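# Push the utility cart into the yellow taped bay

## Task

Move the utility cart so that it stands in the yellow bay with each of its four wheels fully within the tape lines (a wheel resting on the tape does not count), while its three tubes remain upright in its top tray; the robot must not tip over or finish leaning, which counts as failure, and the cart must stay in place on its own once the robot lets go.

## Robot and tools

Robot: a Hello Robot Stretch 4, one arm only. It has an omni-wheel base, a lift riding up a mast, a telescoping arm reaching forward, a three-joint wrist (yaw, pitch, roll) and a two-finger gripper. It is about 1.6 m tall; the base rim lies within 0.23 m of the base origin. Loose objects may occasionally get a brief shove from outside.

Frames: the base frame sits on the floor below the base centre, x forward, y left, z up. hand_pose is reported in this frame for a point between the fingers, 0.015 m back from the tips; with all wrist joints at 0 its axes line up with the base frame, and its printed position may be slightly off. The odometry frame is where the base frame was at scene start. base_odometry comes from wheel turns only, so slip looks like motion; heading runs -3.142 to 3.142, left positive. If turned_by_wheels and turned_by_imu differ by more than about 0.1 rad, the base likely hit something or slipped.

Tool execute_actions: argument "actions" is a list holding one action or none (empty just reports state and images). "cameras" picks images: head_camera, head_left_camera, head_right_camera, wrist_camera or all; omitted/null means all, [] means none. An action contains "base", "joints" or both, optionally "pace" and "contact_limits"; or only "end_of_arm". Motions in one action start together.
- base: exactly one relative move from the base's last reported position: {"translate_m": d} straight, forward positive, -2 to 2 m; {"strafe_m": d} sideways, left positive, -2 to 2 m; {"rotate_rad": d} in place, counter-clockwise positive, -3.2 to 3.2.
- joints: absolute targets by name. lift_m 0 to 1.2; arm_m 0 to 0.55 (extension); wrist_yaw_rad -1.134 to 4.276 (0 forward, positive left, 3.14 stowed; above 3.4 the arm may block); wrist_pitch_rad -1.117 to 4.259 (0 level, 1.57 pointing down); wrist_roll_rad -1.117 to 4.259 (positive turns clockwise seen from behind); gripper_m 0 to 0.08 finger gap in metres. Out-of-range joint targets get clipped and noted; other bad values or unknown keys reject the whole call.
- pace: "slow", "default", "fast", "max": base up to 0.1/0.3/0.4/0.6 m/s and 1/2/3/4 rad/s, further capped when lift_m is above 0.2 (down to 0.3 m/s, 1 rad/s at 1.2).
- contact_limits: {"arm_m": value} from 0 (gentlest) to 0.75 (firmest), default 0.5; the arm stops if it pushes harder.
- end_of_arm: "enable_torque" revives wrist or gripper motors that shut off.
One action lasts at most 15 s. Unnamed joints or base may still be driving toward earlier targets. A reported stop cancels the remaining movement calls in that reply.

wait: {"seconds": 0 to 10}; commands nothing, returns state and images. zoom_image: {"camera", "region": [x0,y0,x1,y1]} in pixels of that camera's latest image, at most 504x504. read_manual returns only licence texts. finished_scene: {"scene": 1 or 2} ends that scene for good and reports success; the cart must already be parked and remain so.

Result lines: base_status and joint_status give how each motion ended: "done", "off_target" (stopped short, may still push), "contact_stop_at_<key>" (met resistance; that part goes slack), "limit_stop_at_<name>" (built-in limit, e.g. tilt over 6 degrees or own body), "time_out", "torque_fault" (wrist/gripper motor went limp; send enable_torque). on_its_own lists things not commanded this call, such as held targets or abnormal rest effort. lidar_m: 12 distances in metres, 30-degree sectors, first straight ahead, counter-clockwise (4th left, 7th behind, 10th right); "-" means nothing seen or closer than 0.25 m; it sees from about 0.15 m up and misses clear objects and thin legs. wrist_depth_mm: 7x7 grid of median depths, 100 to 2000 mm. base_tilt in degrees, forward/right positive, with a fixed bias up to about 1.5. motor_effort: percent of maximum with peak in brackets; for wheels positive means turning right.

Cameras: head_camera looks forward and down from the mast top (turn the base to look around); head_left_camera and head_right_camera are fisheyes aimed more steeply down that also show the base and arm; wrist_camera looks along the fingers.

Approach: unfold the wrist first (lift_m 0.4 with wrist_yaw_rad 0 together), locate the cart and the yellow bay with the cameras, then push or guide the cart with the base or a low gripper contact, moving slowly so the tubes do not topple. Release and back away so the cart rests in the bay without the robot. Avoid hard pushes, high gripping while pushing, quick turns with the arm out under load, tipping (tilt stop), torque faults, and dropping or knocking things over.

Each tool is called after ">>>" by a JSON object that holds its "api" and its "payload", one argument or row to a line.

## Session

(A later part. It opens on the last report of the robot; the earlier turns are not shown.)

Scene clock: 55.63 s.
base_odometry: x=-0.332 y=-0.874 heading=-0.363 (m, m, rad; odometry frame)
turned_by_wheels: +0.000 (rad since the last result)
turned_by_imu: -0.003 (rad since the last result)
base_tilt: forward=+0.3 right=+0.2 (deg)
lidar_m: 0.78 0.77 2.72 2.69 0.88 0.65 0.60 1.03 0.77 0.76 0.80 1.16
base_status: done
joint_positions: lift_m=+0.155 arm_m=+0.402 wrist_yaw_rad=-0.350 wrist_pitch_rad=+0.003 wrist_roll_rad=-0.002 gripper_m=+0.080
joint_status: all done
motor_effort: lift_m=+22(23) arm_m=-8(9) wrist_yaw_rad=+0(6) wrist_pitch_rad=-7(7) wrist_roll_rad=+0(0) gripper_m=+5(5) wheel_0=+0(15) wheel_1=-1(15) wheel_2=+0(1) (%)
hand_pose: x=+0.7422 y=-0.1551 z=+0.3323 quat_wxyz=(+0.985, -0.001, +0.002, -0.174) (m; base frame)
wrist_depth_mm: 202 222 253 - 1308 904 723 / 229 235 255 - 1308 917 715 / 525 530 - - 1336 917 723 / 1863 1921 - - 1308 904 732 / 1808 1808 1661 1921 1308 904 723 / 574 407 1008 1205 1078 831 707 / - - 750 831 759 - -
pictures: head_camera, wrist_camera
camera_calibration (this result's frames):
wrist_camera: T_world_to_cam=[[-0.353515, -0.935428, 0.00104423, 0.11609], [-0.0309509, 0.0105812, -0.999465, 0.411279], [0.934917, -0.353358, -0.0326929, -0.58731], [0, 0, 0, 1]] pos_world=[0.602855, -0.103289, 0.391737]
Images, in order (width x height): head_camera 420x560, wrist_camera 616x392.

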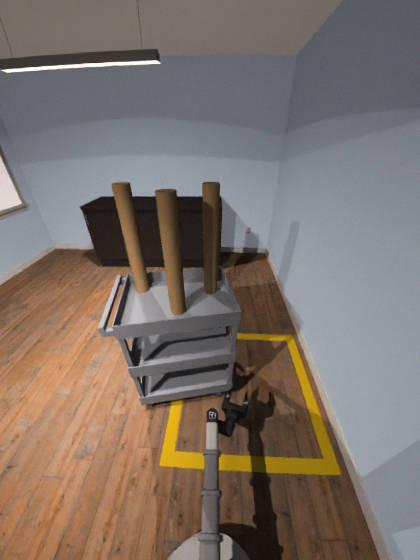

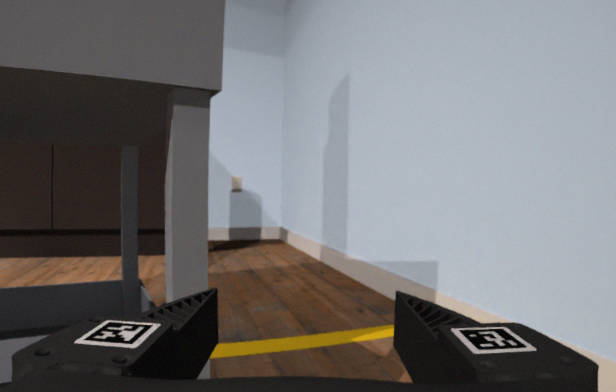

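>>> {"api": "execute_actions", "payload": {
  "actions": [
    {"base": {"translate_m": 0.12}, "joints": {"arm_m": 0.452, "wrist_yaw_rad": -0.18}, "pace": "slow"}
  ],
  "cameras": ["head_camera", "wrist_camera"]
}}

Scene clock: 60.80 s.
base_odometry: x=-0.220 y=-0.917 heading=-0.363 (m, m, rad; odometry frame)
turned_by_wheels: +0.000 (rad since the last result)
turned_by_imu: -0.002 (rad since the last result)
base_tilt: forward=+0.3 right=+0.2 (deg)
lidar_m: 0.66 0.68 2.70 2.64 1.03 0.75 0.72 1.08 0.75 0.77 0.82 1.17
base_status: done
joint_positions: lift_m=+0.155 arm_m=+0.450 wrist_yaw_rad=-0.180 wrist_pitch_rad=+0.003 wrist_roll_rad=-0.002 gripper_m=+0.080
joint_status: all done
motor_effort: lift_m=+22(22) arm_m=+9(9) wrist_yaw_rad=+0(3) wrist_pitch_rad=-7(7) wrist_roll_rad=-1(1) gripper_m=+4(5) wheel_0=+5(9) wheel_1=+6(7) wheel_2=-5(6) (%)
hand_pose: x=+0.8149 y=-0.1241 z=+0.3323 quat_wxyz=(+0.996, -0.001, +0.001, -0.090) (m; base frame)
wrist_depth_mm: 154 157 156 - 1756 1138 842 / 229 234 237 - 1708 1118 854 / 1708 1808 1921 - 1756 1138 854 / 1756 1863 1863 - 1756 1160 866 / 1756 1863 1661 - 1756 1138 854 / 1138 1118 473 - 1008 1008 831 / - - 233 - 455 - -
pictures: head_camera, wrist_camera
camera_calibration (this result's frames):
wrist_camera: T_world_to_cam=[[-0.190149, -0.981755, 0.00104392, 0.0318832], [-0.0322944, 0.00519212, -0.999465, 0.413628], [0.981224, -0.190081, -0.0326924, -0.661833], [0, 0, 0, 1]] pos_world=[0.668826, -0.0966481, 0.391737]
Images, in order (width x height): head_camera 420x560, wrist_camera 616x392.

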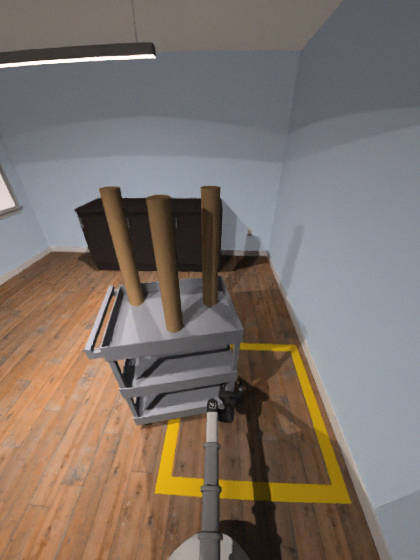

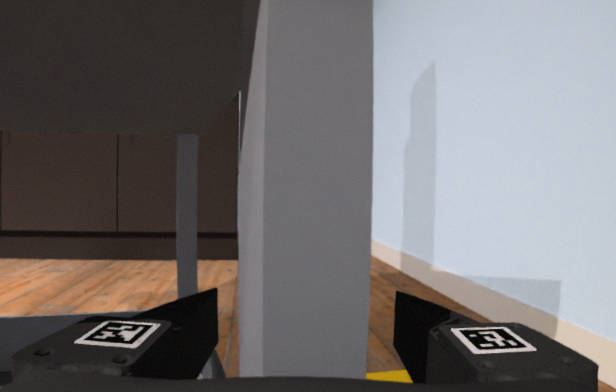

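>>> {"api": "execute_actions", "payload": {
  "actions": [
    {"base": {"strafe_m": -0.50}, "joints": {"arm_m": 0.47, "gripper_m": 0.04}, "pace": "slow"}
  ],
  "cameras": ["head_camera", "wrist_camera"]
}}

Scene clock: 68.20 s.
base_odometry: x=-0.397 y=-1.384 heading=-0.362 (m, m, rad; odometry frame)
turned_by_wheels: +0.001 (rad since the last result)
turned_by_imu: +0.005 (rad since the last result)
base_tilt: forward=+0.4 right=+0.1 (deg)
lidar_m: 0.52 0.46 0.49 3.16 1.07 0.90 0.94 0.36 0.29 0.26 0.29 0.43
base_status: done
joint_positions: lift_m=+0.155 arm_m=+0.469 wrist_yaw_rad=-0.176 wrist_pitch_rad=+0.003 wrist_roll_rad=-0.002 gripper_m=+0.041
joint_status: all done
motor_effort: lift_m=+22(22) arm_m=+6(10) wrist_yaw_rad=-12(28) wrist_pitch_rad=-8(8) wrist_roll_rad=+2(0) gripper_m=-1(6) wheel_0=+9(18) wheel_1=-2(7) wheel_2=+7(5) (%)
hand_pose: x=+0.8339 y=-0.1233 z=+0.3323 quat_wxyz=(+0.996, -0.001, +0.002, -0.088) (m; base frame)
wrist_depth_mm: 155 157 150 - 559 362 - / 228 1756 - - 564 368 278 / 1756 1808 - - 564 368 281 / 1756 1863 - - 615 366 281 / 1756 1808 - - 615 366 278 / 1098 1138 141 - 469 359 274 / 798 - - - - - -
pictures: head_camera, wrist_camera
camera_calibration (this result's frames):
wrist_camera: T_world_to_cam=[[-0.185817, -0.982584, 0.00104714, 0.032622], [-0.0324972, 0.00508046, -0.999459, 0.414353], [0.982047, -0.185751, -0.0328752, -0.680418], [0, 0, 0, 1]] pos_world=[0.687729, -0.0964396, 0.391726]
Images, in order (width x height): head_camera 420x560, wrist_camera 616x392.

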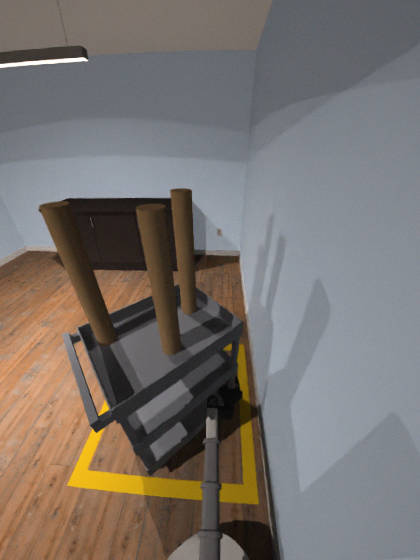

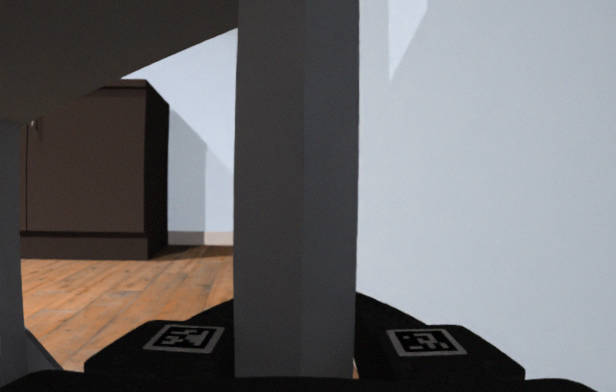

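>>> {"api": "zoom_image", "payload": {
  "camera": "head_camera",
  "region": [40, 290, 300, 520]
}}

Region (40, 290, 300, 520) of head_camera's 420x560 image, scaled by 1.938, with more detail than that image has; it fills the top 446 rows of this view, and the rest is white.

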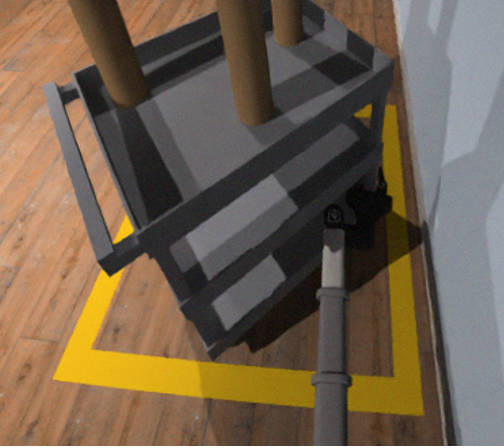

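>>> {"api": "execute_actions", "payload": {
  "actions": [],
  "cameras": ["head_left_camera", "head_right_camera", "head_camera"]
}}

>>> {"api": "zoom_image", "payload": {
  "camera": "head_left_camera",
  "region": [100, 340, 300, 500]
}}

>>> {"api": "zoom_image", "payload": {
  "camera": "head_camera",
  "region": [90, 410, 210, 510]
}}

Scene clock: 69.10 s.
base_odometry: x=-0.397 y=-1.384 heading=-0.362 (m, m, rad; odometry frame)
turned_by_wheels: +0.000 (rad since the last result)
turned_by_imu: +0.000 (rad since the last result)
base_tilt: forward=+0.3 right=+0.2 (deg)
lidar_m: 0.55 0.47 0.51 3.16 1.09 0.90 0.95 0.35 0.27 0.25 0.29 0.43
base_status: done
joint_positions: lift_m=+0.155 arm_m=+0.469 wrist_yaw_rad=-0.176 wrist_pitch_rad=+0.003 wrist_roll_rad=-0.002 gripper_m=+0.041
joint_status: all done
motor_effort: lift_m=+22(22) arm_m=+6(10) wrist_yaw_rad=-12(28) wrist_pitch_rad=-8(8) wrist_roll_rad=-1(0) gripper_m=-3(6) wheel_0=+10(18) wheel_1=-2(7) wheel_2=+7(5) (%)
hand_pose: x=+0.8339 y=-0.1233 z=+0.3323 quat_wxyz=(+0.996, -0.001, +0.002, -0.088) (m; base frame)
wrist_depth_mm: 154 157 150 - 559 364 - / 229 1808 - - 564 366 278 / 1756 1808 - - 564 368 281 / 1756 1808 - - 615 368 281 / 1808 1808 - - 609 368 278 / 1118 1118 141 - 473 357 277 / 788 - - - - - -
pictures: head_camera, head_left_camera, head_right_camera
Images, in order (width x height): head_camera 420x560, head_left_camera 420x672, head_right_camera 420x672.

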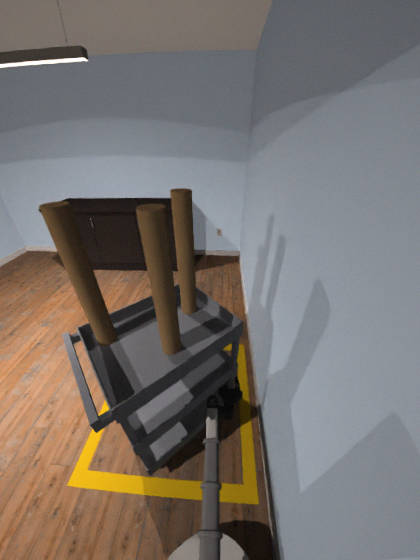

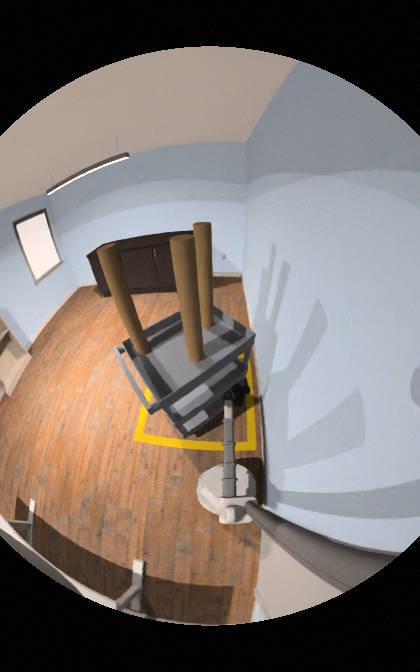

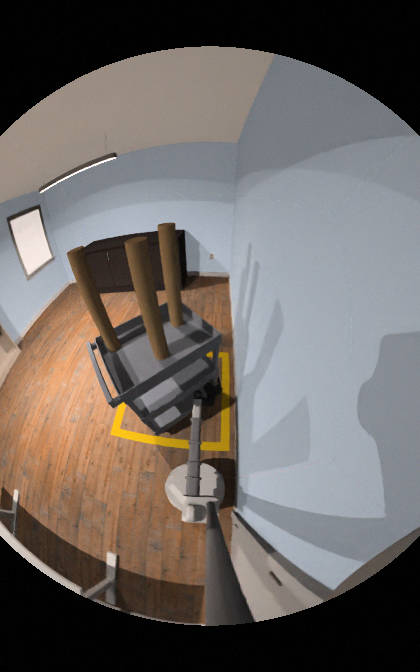

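Region (100, 340, 300, 500) of head_left_camera's 420x672 image, scaled by 2.520, with more detail than that image has; it fills the top 403 rows of this view, and the rest is white.

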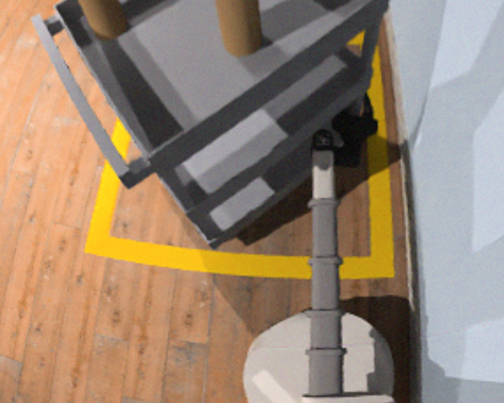

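Region (90, 410, 210, 510) of head_camera's 420x560 image, scaled by 4.200, with more detail than that image has.

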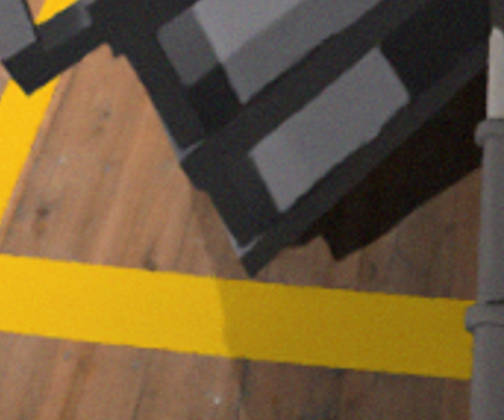

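>>> {"api": "execute_actions", "payload": {
  "actions": [
    {"base": {"translate_m": 0.08}, "joints": {"arm_m": 0.55, "lift_m": 0.135}, "pace": "slow"}
  ],
  "cameras": ["head_camera", "wrist_camera", "head_left_camera"]
}}

Scene clock: 73.80 s.
base_odometry: x=-0.322 y=-1.412 heading=-0.363 (m, m, rad; odometry frame)
turned_by_wheels: -0.001 (rad since the last result)
turned_by_imu: -0.004 (rad since the last result)
base_tilt: forward=+0.3 right=+0.1 (deg)
lidar_m: 0.43 0.32 0.57 3.16 1.18 0.97 0.96 0.38 0.29 0.26 0.27 0.42
base_status: done
joint_positions: lift_m=+0.135 arm_m=+0.547 wrist_yaw_rad=-0.185 wrist_pitch_rad=+0.003 wrist_roll_rad=-0.002 gripper_m=+0.040
joint_status: all done
on_its_own: wrist_yaw_rad is at rest, and its effort (+15) is outside its rest range (-13 to +13)
motor_effort: lift_m=+14(20) arm_m=+10(13) wrist_yaw_rad=+15(18) wrist_pitch_rad=-7(8) wrist_roll_rad=+1(0) gripper_m=+0(2) wheel_0=-1(16) wheel_1=+2(7) wheel_2=-11(14) (%)
hand_pose: x=+0.9112 y=-0.1251 z=+0.3131 quat_wxyz=(+0.996, -0.001, +0.001, -0.093) (m; base frame)
wrist_depth_mm: - - - - 512 353 - / 1576 1863 - - 521 355 273 / 1618 1708 - - 521 357 274 / 1618 1708 - - 521 359 276 / 1661 1708 - - 512 357 274 / 1042 1078 580 - 473 349 271 / 741 - - - - - -
pictures: head_camera, head_left_camera, wrist_camera
camera_calibration (this result's frames):
wrist_camera: T_world_to_cam=[[-0.195235, -0.980756, 0.00104411, 0.0539946], [-0.0320582, 0.00531767, -0.999472, 0.397332], [0.980232, -0.195165, -0.0324795, -0.756964], [0, 0, 0, 1]] pos_world=[0.76528, -0.0968905, 0.37248]
Images, in order (width x height): head_camera 420x560, head_left_camera 420x672, wrist_camera 616x392.

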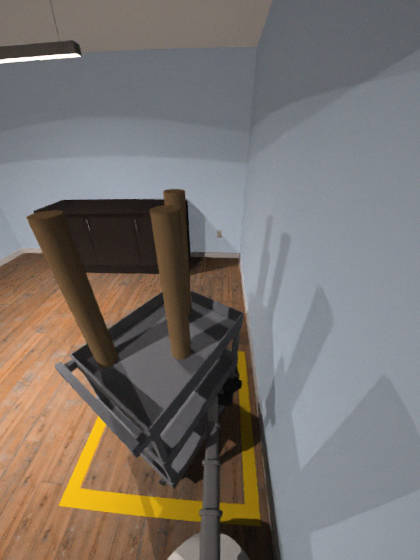

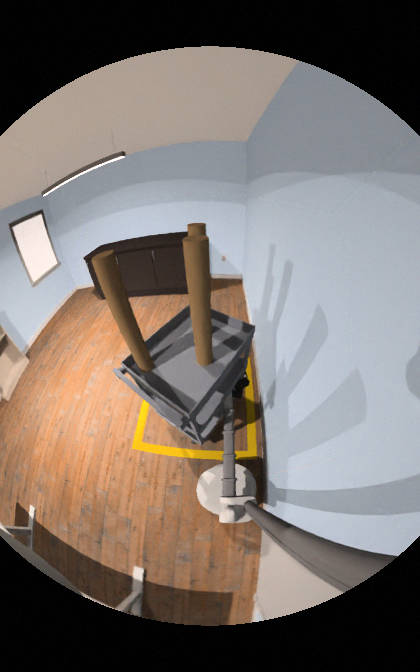

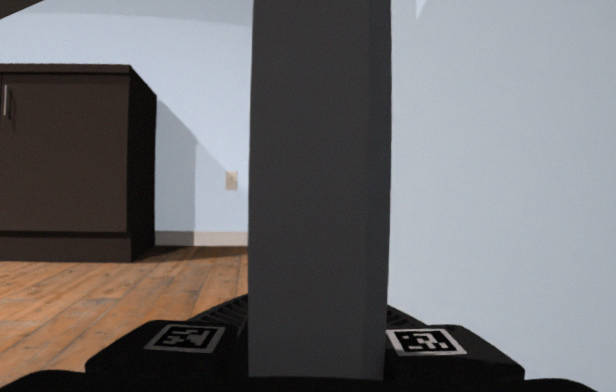

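>>> {"api": "zoom_image", "payload": {
  "camera": "head_camera",
  "region": [40, 280, 280, 540]
}}

Region (40, 280, 280, 540) of head_camera's 420x560 image, scaled by 1.938, with more detail than that image has; it fills the left 465 columns of this view, and the rest is white.

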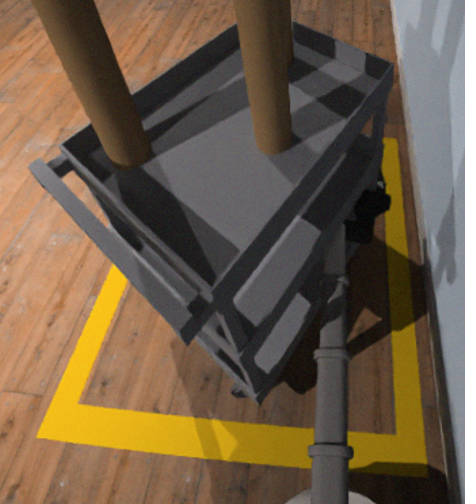

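>>> {"api": "execute_actions", "payload": {
  "actions": [
    {"base": {"translate_m": -0.13}, "joints": {"arm_m": 0.0, "gripper_m": 0.08, "wrist_yaw_rad": 0.0}, "pace": "default"}
  ],
  "cameras": ["head_camera", "wrist_camera", "head_left_camera"]
}}

Scene clock: 79.30 s.
base_odometry: x=-0.444 y=-1.366 heading=-0.363 (m, m, rad; odometry frame)
turned_by_wheels: -0.001 (rad since the last result)
turned_by_imu: -0.002 (rad since the last result)
base_tilt: forward=+0.4 right=+0.2 (deg)
lidar_m: 0.59 0.45 3.25 3.17 1.00 0.86 0.87 0.38 0.26 0.26 0.28 0.42
base_status: done
joint_positions: lift_m=+0.135 arm_m=+0.002 wrist_yaw_rad=+0.000 wrist_pitch_rad=+0.003 wrist_roll_rad=-0.002 gripper_m=+0.080
joint_status: all done
motor_effort: lift_m=+14(14) arm_m=-9(13) wrist_yaw_rad=+0(27) wrist_pitch_rad=-7(9) wrist_roll_rad=+0(0) gripper_m=+4(6) wheel_0=-5(27) wheel_1=-3(17) wheel_2=+2(11) (%)
hand_pose: x=+0.3851 y=-0.0874 z=+0.3130 quat_wxyz=(+1.000, -0.001, +0.001, +0.000) (m; base frame)
wrist_depth_mm: 327 397 - - 1098 480 334 / 334 389 492 707 1098 488 338 / 647 661 661 707 1098 492 342 / - - - - 1098 488 342 / 1983 917 960 1618 1078 484 340 / 647 640 521 668 788 413 332 / - - 517 723 715 - -
pictures: head_camera, head_left_camera, wrist_camera
camera_calibration (this result's frames):
wrist_camera: T_world_to_cam=[[-0.0112808, -0.999936, 0.00110657, -0.0843181], [-0.0326767, -0.000737401, -0.999466, 0.379896], [0.999402, -0.011311, -0.0326663, -0.225164], [0, 0, 0, 1]] pos_world=[0.236492, -0.0865793, 0.372431]
Images, in order (width x height): head_camera 420x560, head_left_camera 420x672, wrist_camera 616x392.

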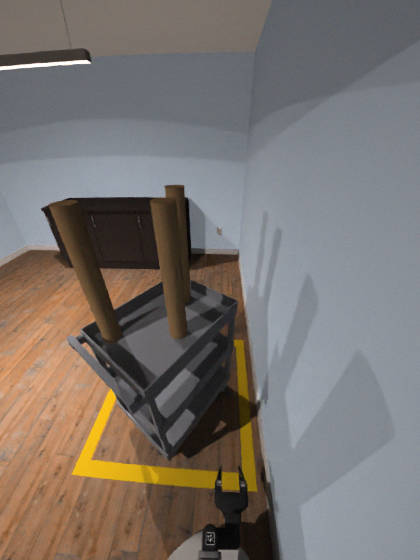

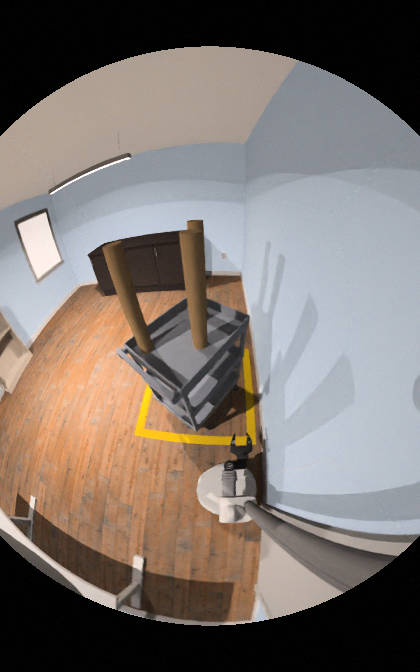

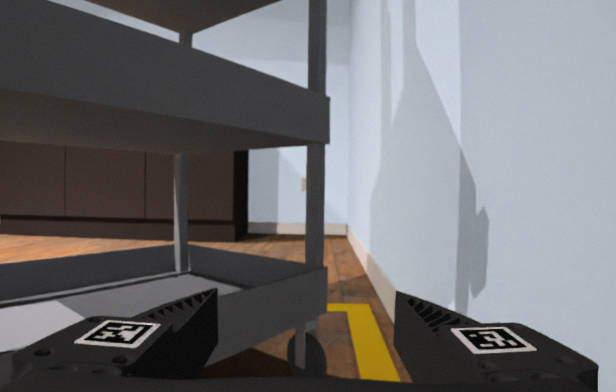

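>>> {"api": "zoom_image", "payload": {
  "camera": "head_camera",
  "region": [50, 270, 290, 520]
}}

>>> {"api": "zoom_image", "payload": {
  "camera": "head_camera",
  "region": [110, 400, 250, 500]
}}

Region (50, 270, 290, 520) of head_camera's 420x560 image, scaled by 2.016, with more detail than that image has; it fills the left 484 columns of this view, and the rest is white.

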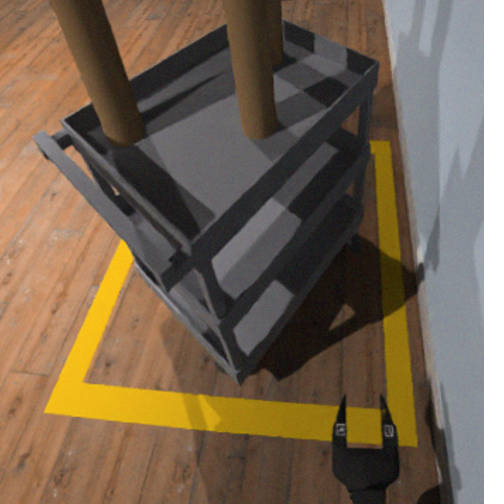

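Region (110, 400, 250, 500) of head_camera's 420x560 image, scaled by 3.600, with more detail than that image has; it fills the top 360 rows of this view, and the rest is white.

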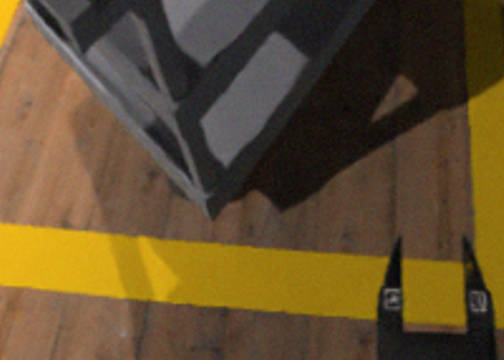

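>>> {"api": "execute_actions", "payload": {
  "actions": [
    {"base": {"strafe_m": 0.29}, "pace": "fast"}
  ],
  "cameras": ["head_camera", "wrist_camera"]
}}

Scene clock: 81.93 s.
base_odometry: x=-0.341 y=-1.095 heading=-0.363 (m, m, rad; odometry frame)
turned_by_wheels: +0.000 (rad since the last result)
turned_by_imu: -0.002 (rad since the last result)
base_tilt: forward=+0.3 right=+0.2 (deg)
lidar_m: 0.38 0.52 2.92 2.88 1.00 0.73 0.85 0.78 0.54 0.54 0.59 0.64
base_status: done
joint_positions: lift_m=+0.135 arm_m=+0.002 wrist_yaw_rad=+0.000 wrist_pitch_rad=+0.003 wrist_roll_rad=-0.002 gripper_m=+0.080
joint_status: not commanded
motor_effort: lift_m=+15(15) arm_m=-9(9) wrist_yaw_rad=+0(0) wrist_pitch_rad=-7(7) wrist_roll_rad=+2(2) gripper_m=+4(3) wheel_0=-2(15) wheel_1=+1(14) wheel_2=+0(2) (%)
hand_pose: x=+0.3851 y=-0.0874 z=+0.3129 quat_wxyz=(+1.000, -0.001, +0.001, +0.000) (m; base frame)
wrist_depth_mm: 439 301 235 251 377 1025 768 / 404 327 249 278 377 904 768 / 480 - 445 530 634 904 768 / - - - - - 976 768 / 1499 - 732 946 1808 1042 768 / 496 564 231 621 569 715 732 / - - 229 455 330 - -
pictures: head_camera, wrist_camera
camera_calibration (this result's frames):
wrist_camera: T_world_to_cam=[[-0.0112459, -0.999936, 0.00110655, -0.0843241], [-0.0326766, -0.000738526, -0.999466, 0.379831], [0.999403, -0.0112761, -0.0326662, -0.225161], [0, 0, 0, 1]] pos_world=[0.23649, -0.0865771, 0.372366]
Images, in order (width x height): head_camera 420x560, wrist_camera 616x392.

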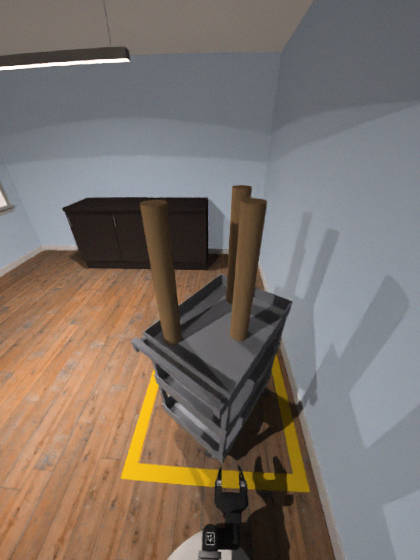

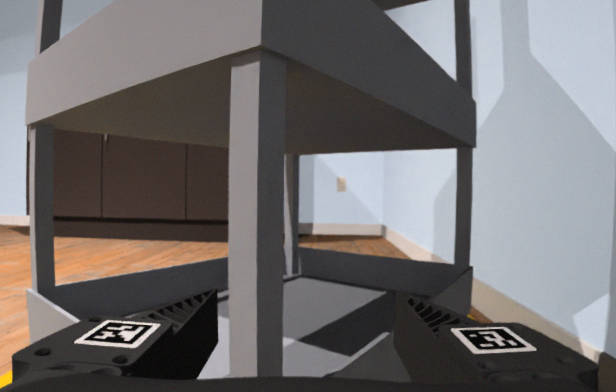

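>>> {"api": "execute_actions", "payload": {
  "actions": [
    {"joints": {"wrist_yaw_rad": 0.13}, "pace": "max"}
  ],
  "cameras": ["wrist_camera"]
}}

Scene clock: 82.87 s.
base_odometry: x=-0.341 y=-1.095 heading=-0.363 (m, m, rad; odometry frame)
turned_by_wheels: +0.000 (rad since the last result)
turned_by_imu: +0.000 (rad since the last result)
base_tilt: forward=+0.3 right=+0.2 (deg)
lidar_m: 0.39 0.53 2.94 2.85 0.96 0.72 0.86 0.77 0.55 0.55 0.59 0.62
base_status: not commanded
joint_positions: lift_m=+0.135 arm_m=+0.001 wrist_yaw_rad=+0.130 wrist_pitch_rad=+0.003 wrist_roll_rad=-0.002 gripper_m=+0.080
joint_status: all done
motor_effort: lift_m=+15(15) arm_m=-9(9) wrist_yaw_rad=+1(4) wrist_pitch_rad=-7(7) wrist_roll_rad=+2(1) gripper_m=+3(2) wheel_0=-3(2) wheel_1=+1(1) wheel_2=+0(0) (%)
hand_pose: x=+0.3946 y=-0.0592 z=+0.3129 quat_wxyz=(+0.998, -0.001, +0.001, +0.065) (m; base frame)
wrist_depth_mm: - 424 273 219 263 1308 960 / - 392 300 226 294 407 946 / - 530 661 227 627 597 917 / - - - 227 - 1661 946 / 1983 1756 - 228 - 1430 931 / 1098 477 615 228 621 585 931 / - - 424 229 427 - -
pictures: wrist_camera
camera_calibration (this result's frames):
wrist_camera: T_world_to_cam=[[0.118192, -0.99299, 0.00110629, -0.10664], [-0.0323002, -0.00495808, -0.999466, 0.379764], [0.992465, 0.118093, -0.0326598, -0.223904], [0, 0, 0, 1]] pos_world=[0.247087, -0.0775679, 0.372367]
Images, in order (width x height): wrist_camera 616x392.

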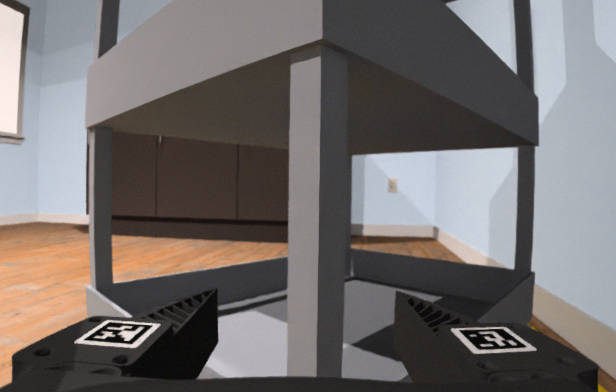

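>>> {"api": "execute_actions", "payload": {
  "actions": [
    {"joints": {"arm_m": 0.145}, "pace": "default"}
  ],
  "cameras": ["wrist_camera"]
}}

Scene clock: 84.63 s.
base_odometry: x=-0.341 y=-1.095 heading=-0.363 (m, m, rad; odometry frame)
turned_by_wheels: +0.000 (rad since the last result)
turned_by_imu: -0.001 (rad since the last result)
base_tilt: forward=+0.3 right=+0.2 (deg)
lidar_m: 0.41 0.53 2.91 2.88 0.97 0.73 0.88 0.78 0.54 0.56 0.60 0.64
base_status: not commanded
joint_positions: lift_m=+0.135 arm_m=+0.143 wrist_yaw_rad=+0.130 wrist_pitch_rad=+0.003 wrist_roll_rad=-0.002 gripper_m=+0.080
joint_status: all done
motor_effort: lift_m=+15(15) arm_m=+9(8) wrist_yaw_rad=+0(1) wrist_pitch_rad=-7(7) wrist_roll_rad=+0(2) gripper_m=+3(4) wheel_0=-3(2) wheel_1=+1(1) wheel_2=+0(0) (%)
hand_pose: x=+0.5366 y=-0.0591 z=+0.3129 quat_wxyz=(+0.998, -0.001, +0.001, +0.065) (m; base frame)
wrist_depth_mm: 197 200 - - 196 195 286 / 290 297 - 301 296 283 309 / - - - 661 647 627 496 / - - - - - 1661 759 / 1661 - - 798 - 1576 759 / 436 469 - 683 615 580 539 / - - - - 424 - -
pictures: wrist_camera
camera_calibration (this result's frames):
wrist_camera: T_world_to_cam=[[0.118678, -0.992932, 0.00110586, -0.123568], [-0.0322635, -0.00496937, -0.999467, 0.384338], [0.992408, 0.11858, -0.0326252, -0.364764], [0, 0, 0, 1]] pos_world=[0.389059, -0.0775315, 0.372369]
Images, in order (width x height): wrist_camera 616x392.

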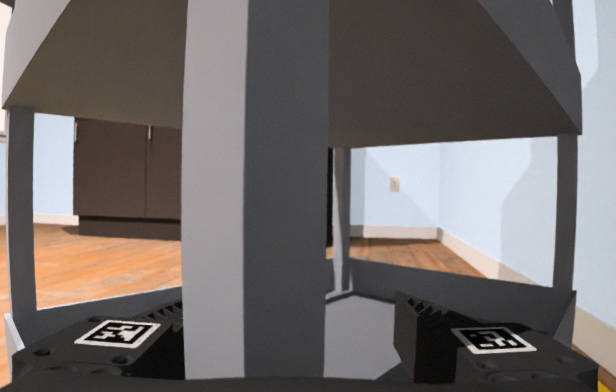

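>>> {"api": "execute_actions", "payload": {
  "actions": [
    {"base": {"translate_m": 0.14}, "pace": "slow"}
  ],
  "cameras": ["head_camera", "wrist_camera", "head_left_camera"]
}}

Scene clock: 87.50 s.
base_odometry: x=-0.210 y=-1.145 heading=-0.363 (m, m, rad; odometry frame)
turned_by_wheels: +0.000 (rad since the last result)
turned_by_imu: -0.002 (rad since the last result)
base_tilt: forward=+0.3 right=+0.2 (deg)
lidar_m: 0.40 0.52 2.96 2.84 1.19 0.87 0.86 0.79 0.60 0.54 0.57 0.58
base_status: done
joint_positions: lift_m=+0.135 arm_m=+0.143 wrist_yaw_rad=+0.127 wrist_pitch_rad=+0.002 wrist_roll_rad=-0.002 gripper_m=+0.080
joint_status: not commanded
motor_effort: lift_m=+15(15) arm_m=+9(9) wrist_yaw_rad=+7(8) wrist_pitch_rad=-7(7) wrist_roll_rad=+2(0) gripper_m=+4(4) wheel_0=+4(14) wheel_1=+4(9) wheel_2=-9(15) (%)
hand_pose: x=+0.5364 y=-0.0597 z=+0.3130 quat_wxyz=(+0.998, -0.001, +0.001, +0.064) (m; base frame)
wrist_depth_mm: 198 201 - 200 197 195 244 / 291 298 - 303 297 285 278 / - - - 668 647 627 488 / - - - - - 1618 991 / 1708 - - 788 - 1537 976 / 433 473 - 676 615 574 530 / - - - 469 424 - -
pictures: head_camera, head_left_camera, wrist_camera
camera_calibration (this result's frames):
wrist_camera: T_world_to_cam=[[0.115832, -0.993268, 0.00110329, -0.122673], [-0.031989, -0.00484066, -0.999476, 0.384254], [0.992754, 0.115736, -0.0323344, -0.364963], [0, 0, 0, 1]] pos_world=[0.38882, -0.0777475, 0.372388]
Images, in order (width x height): head_camera 420x560, head_left_camera 420x672, wrist_camera 616x392.

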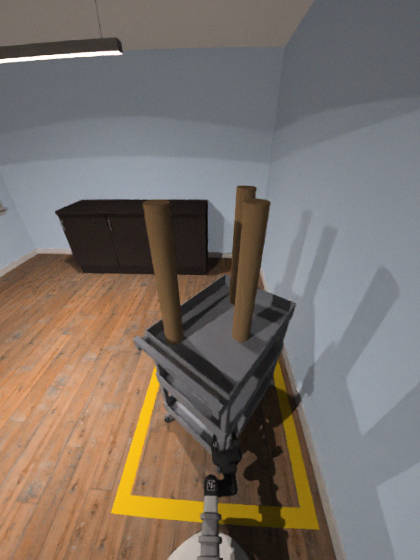

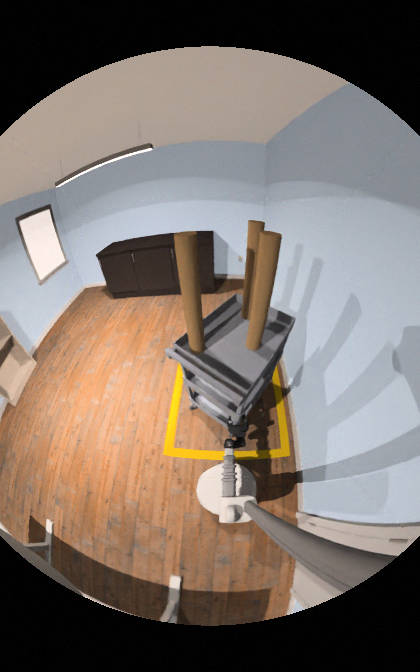

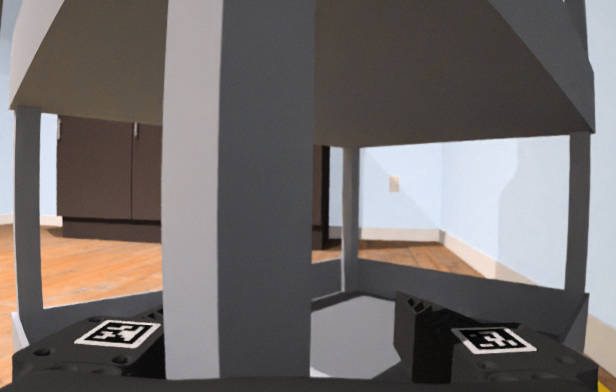

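>>> {"api": "execute_actions", "payload": {
  "actions": [
    {"joints": {"arm_m": 0.0}, "pace": "default"}
  ]
}}

Scene clock: 89.23 s.
base_odometry: x=-0.210 y=-1.145 heading=-0.363 (m, m, rad; odometry frame)
turned_by_wheels: +0.000 (rad since the last result)
turned_by_imu: +0.000 (rad since the last result)
base_tilt: forward=+0.3 right=+0.2 (deg)
lidar_m: 0.40 0.52 2.92 2.86 1.19 0.85 0.89 0.79 0.57 0.53 0.59 0.59
base_status: not commanded
joint_positions: lift_m=+0.135 arm_m=+0.002 wrist_yaw_rad=+0.130 wrist_pitch_rad=+0.003 wrist_roll_rad=-0.002 gripper_m=+0.080
joint_status: all done
motor_effort: lift_m=+15(15) arm_m=-9(8) wrist_yaw_rad=+0(8) wrist_pitch_rad=-7(8) wrist_roll_rad=+1(1) gripper_m=+3(5) wheel_0=+4(4) wheel_1=+4(4) wheel_2=-5(9) (%)
hand_pose: x=+0.3947 y=-0.0591 z=+0.3129 quat_wxyz=(+0.998, -0.001, +0.001, +0.065) (m; base frame)
wrist_depth_mm: - 439 270 212 251 407 891 / - 402 298 220 291 375 878 / - - 668 220 634 597 759 / - - - 220 - 1661 891 / 1983 - - 221 931 1430 878 / 1098 477 621 220 621 668 904 / - - 424 221 427 - -
pictures: head_camera, head_left_camera, head_right_camera, wrist_camera
camera_calibration (this result's frames):
wrist_camera: T_world_to_cam=[[0.118474, -0.992957, 0.00110617, -0.106697], [-0.0323014, -0.00496745, -0.999466, 0.379767], [0.992432, 0.118375, -0.0326624, -0.22397], [0, 0, 0, 1]] pos_world=[0.247183, -0.0775466, 0.372367]
Images, in order (width x height): head_camera 420x560, head_left_camera 420x672, head_right_camera 420x672, wrist_camera 616x392.

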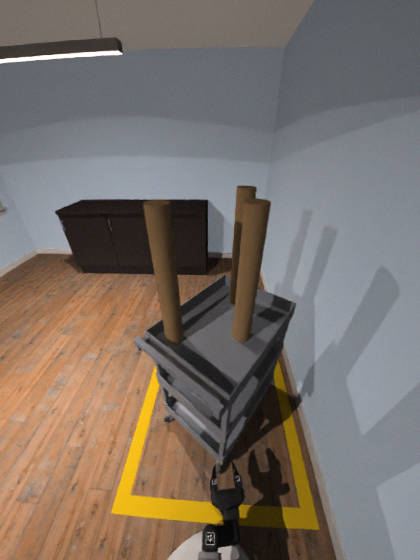

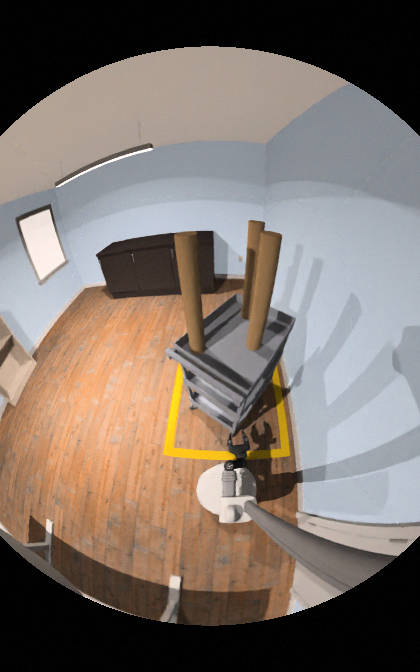

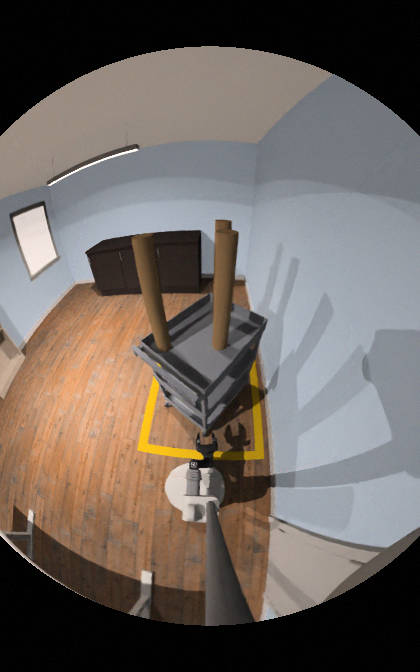

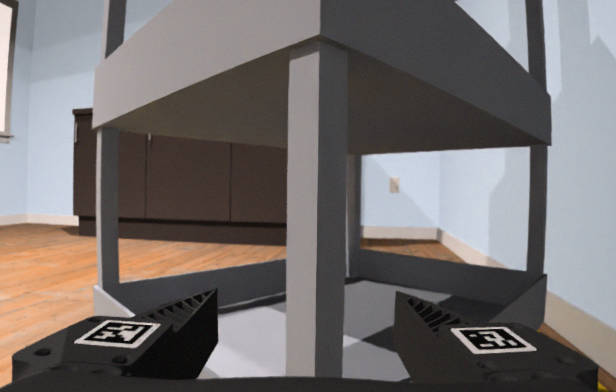

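>>> {"api": "zoom_image", "payload": {
  "camera": "head_camera",
  "region": [100, 330, 330, 540]
}}

>>> {"api": "zoom_image", "payload": {
  "camera": "head_left_camera",
  "region": [140, 330, 320, 480]
}}

>>> {"api": "zoom_image", "payload": {
  "camera": "head_right_camera",
  "region": [120, 330, 300, 480]
}}

Region (100, 330, 330, 540) of head_camera's 420x560 image, scaled by 2.191, with more detail than that image has; it fills the top 460 rows of this view, and the rest is white.

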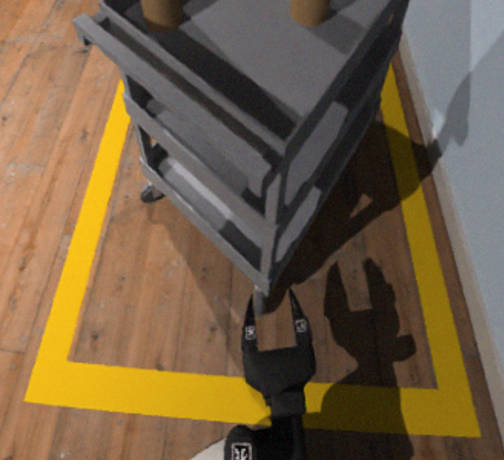

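Region (140, 330, 320, 480) of head_left_camera's 420x672 image, scaled by 2.800, with more detail than that image has.

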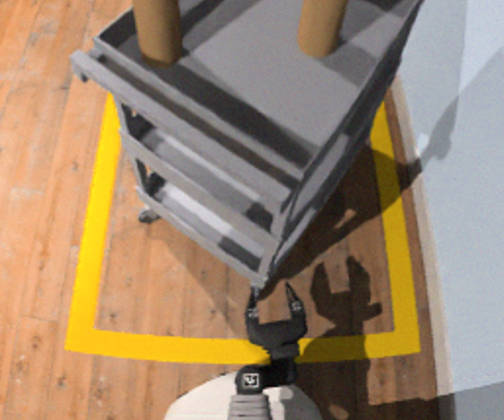

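Region (120, 330, 300, 480) of head_right_camera's 420x672 image, scaled by 2.800, with more detail than that image has.

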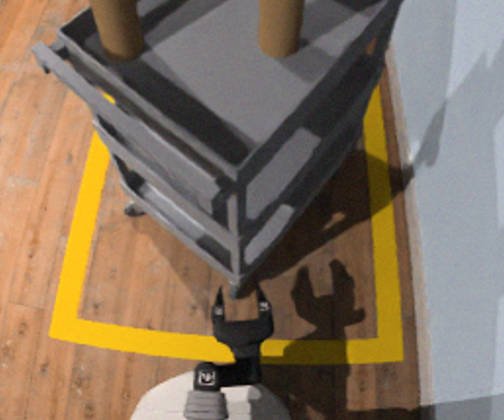

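>>> {"api": "zoom_image", "payload": {
  "camera": "head_camera",
  "region": [120, 260, 320, 420]
}}

Region (120, 260, 320, 420) of head_camera's 420x560 image, scaled by 2.520, with more detail than that image has; it fills the top 403 rows of this view, and the rest is white.

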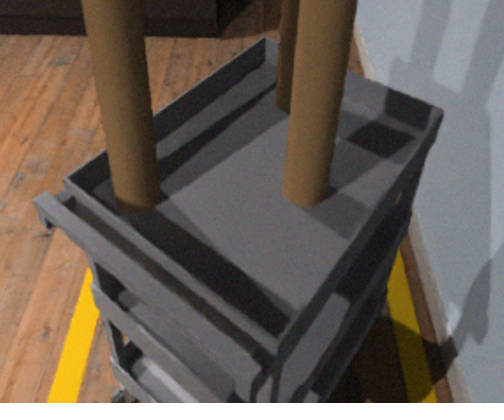

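>>> {"api": "finished_scene", "payload": {
  "scene": 1
}}

The scene is finished: the task was done.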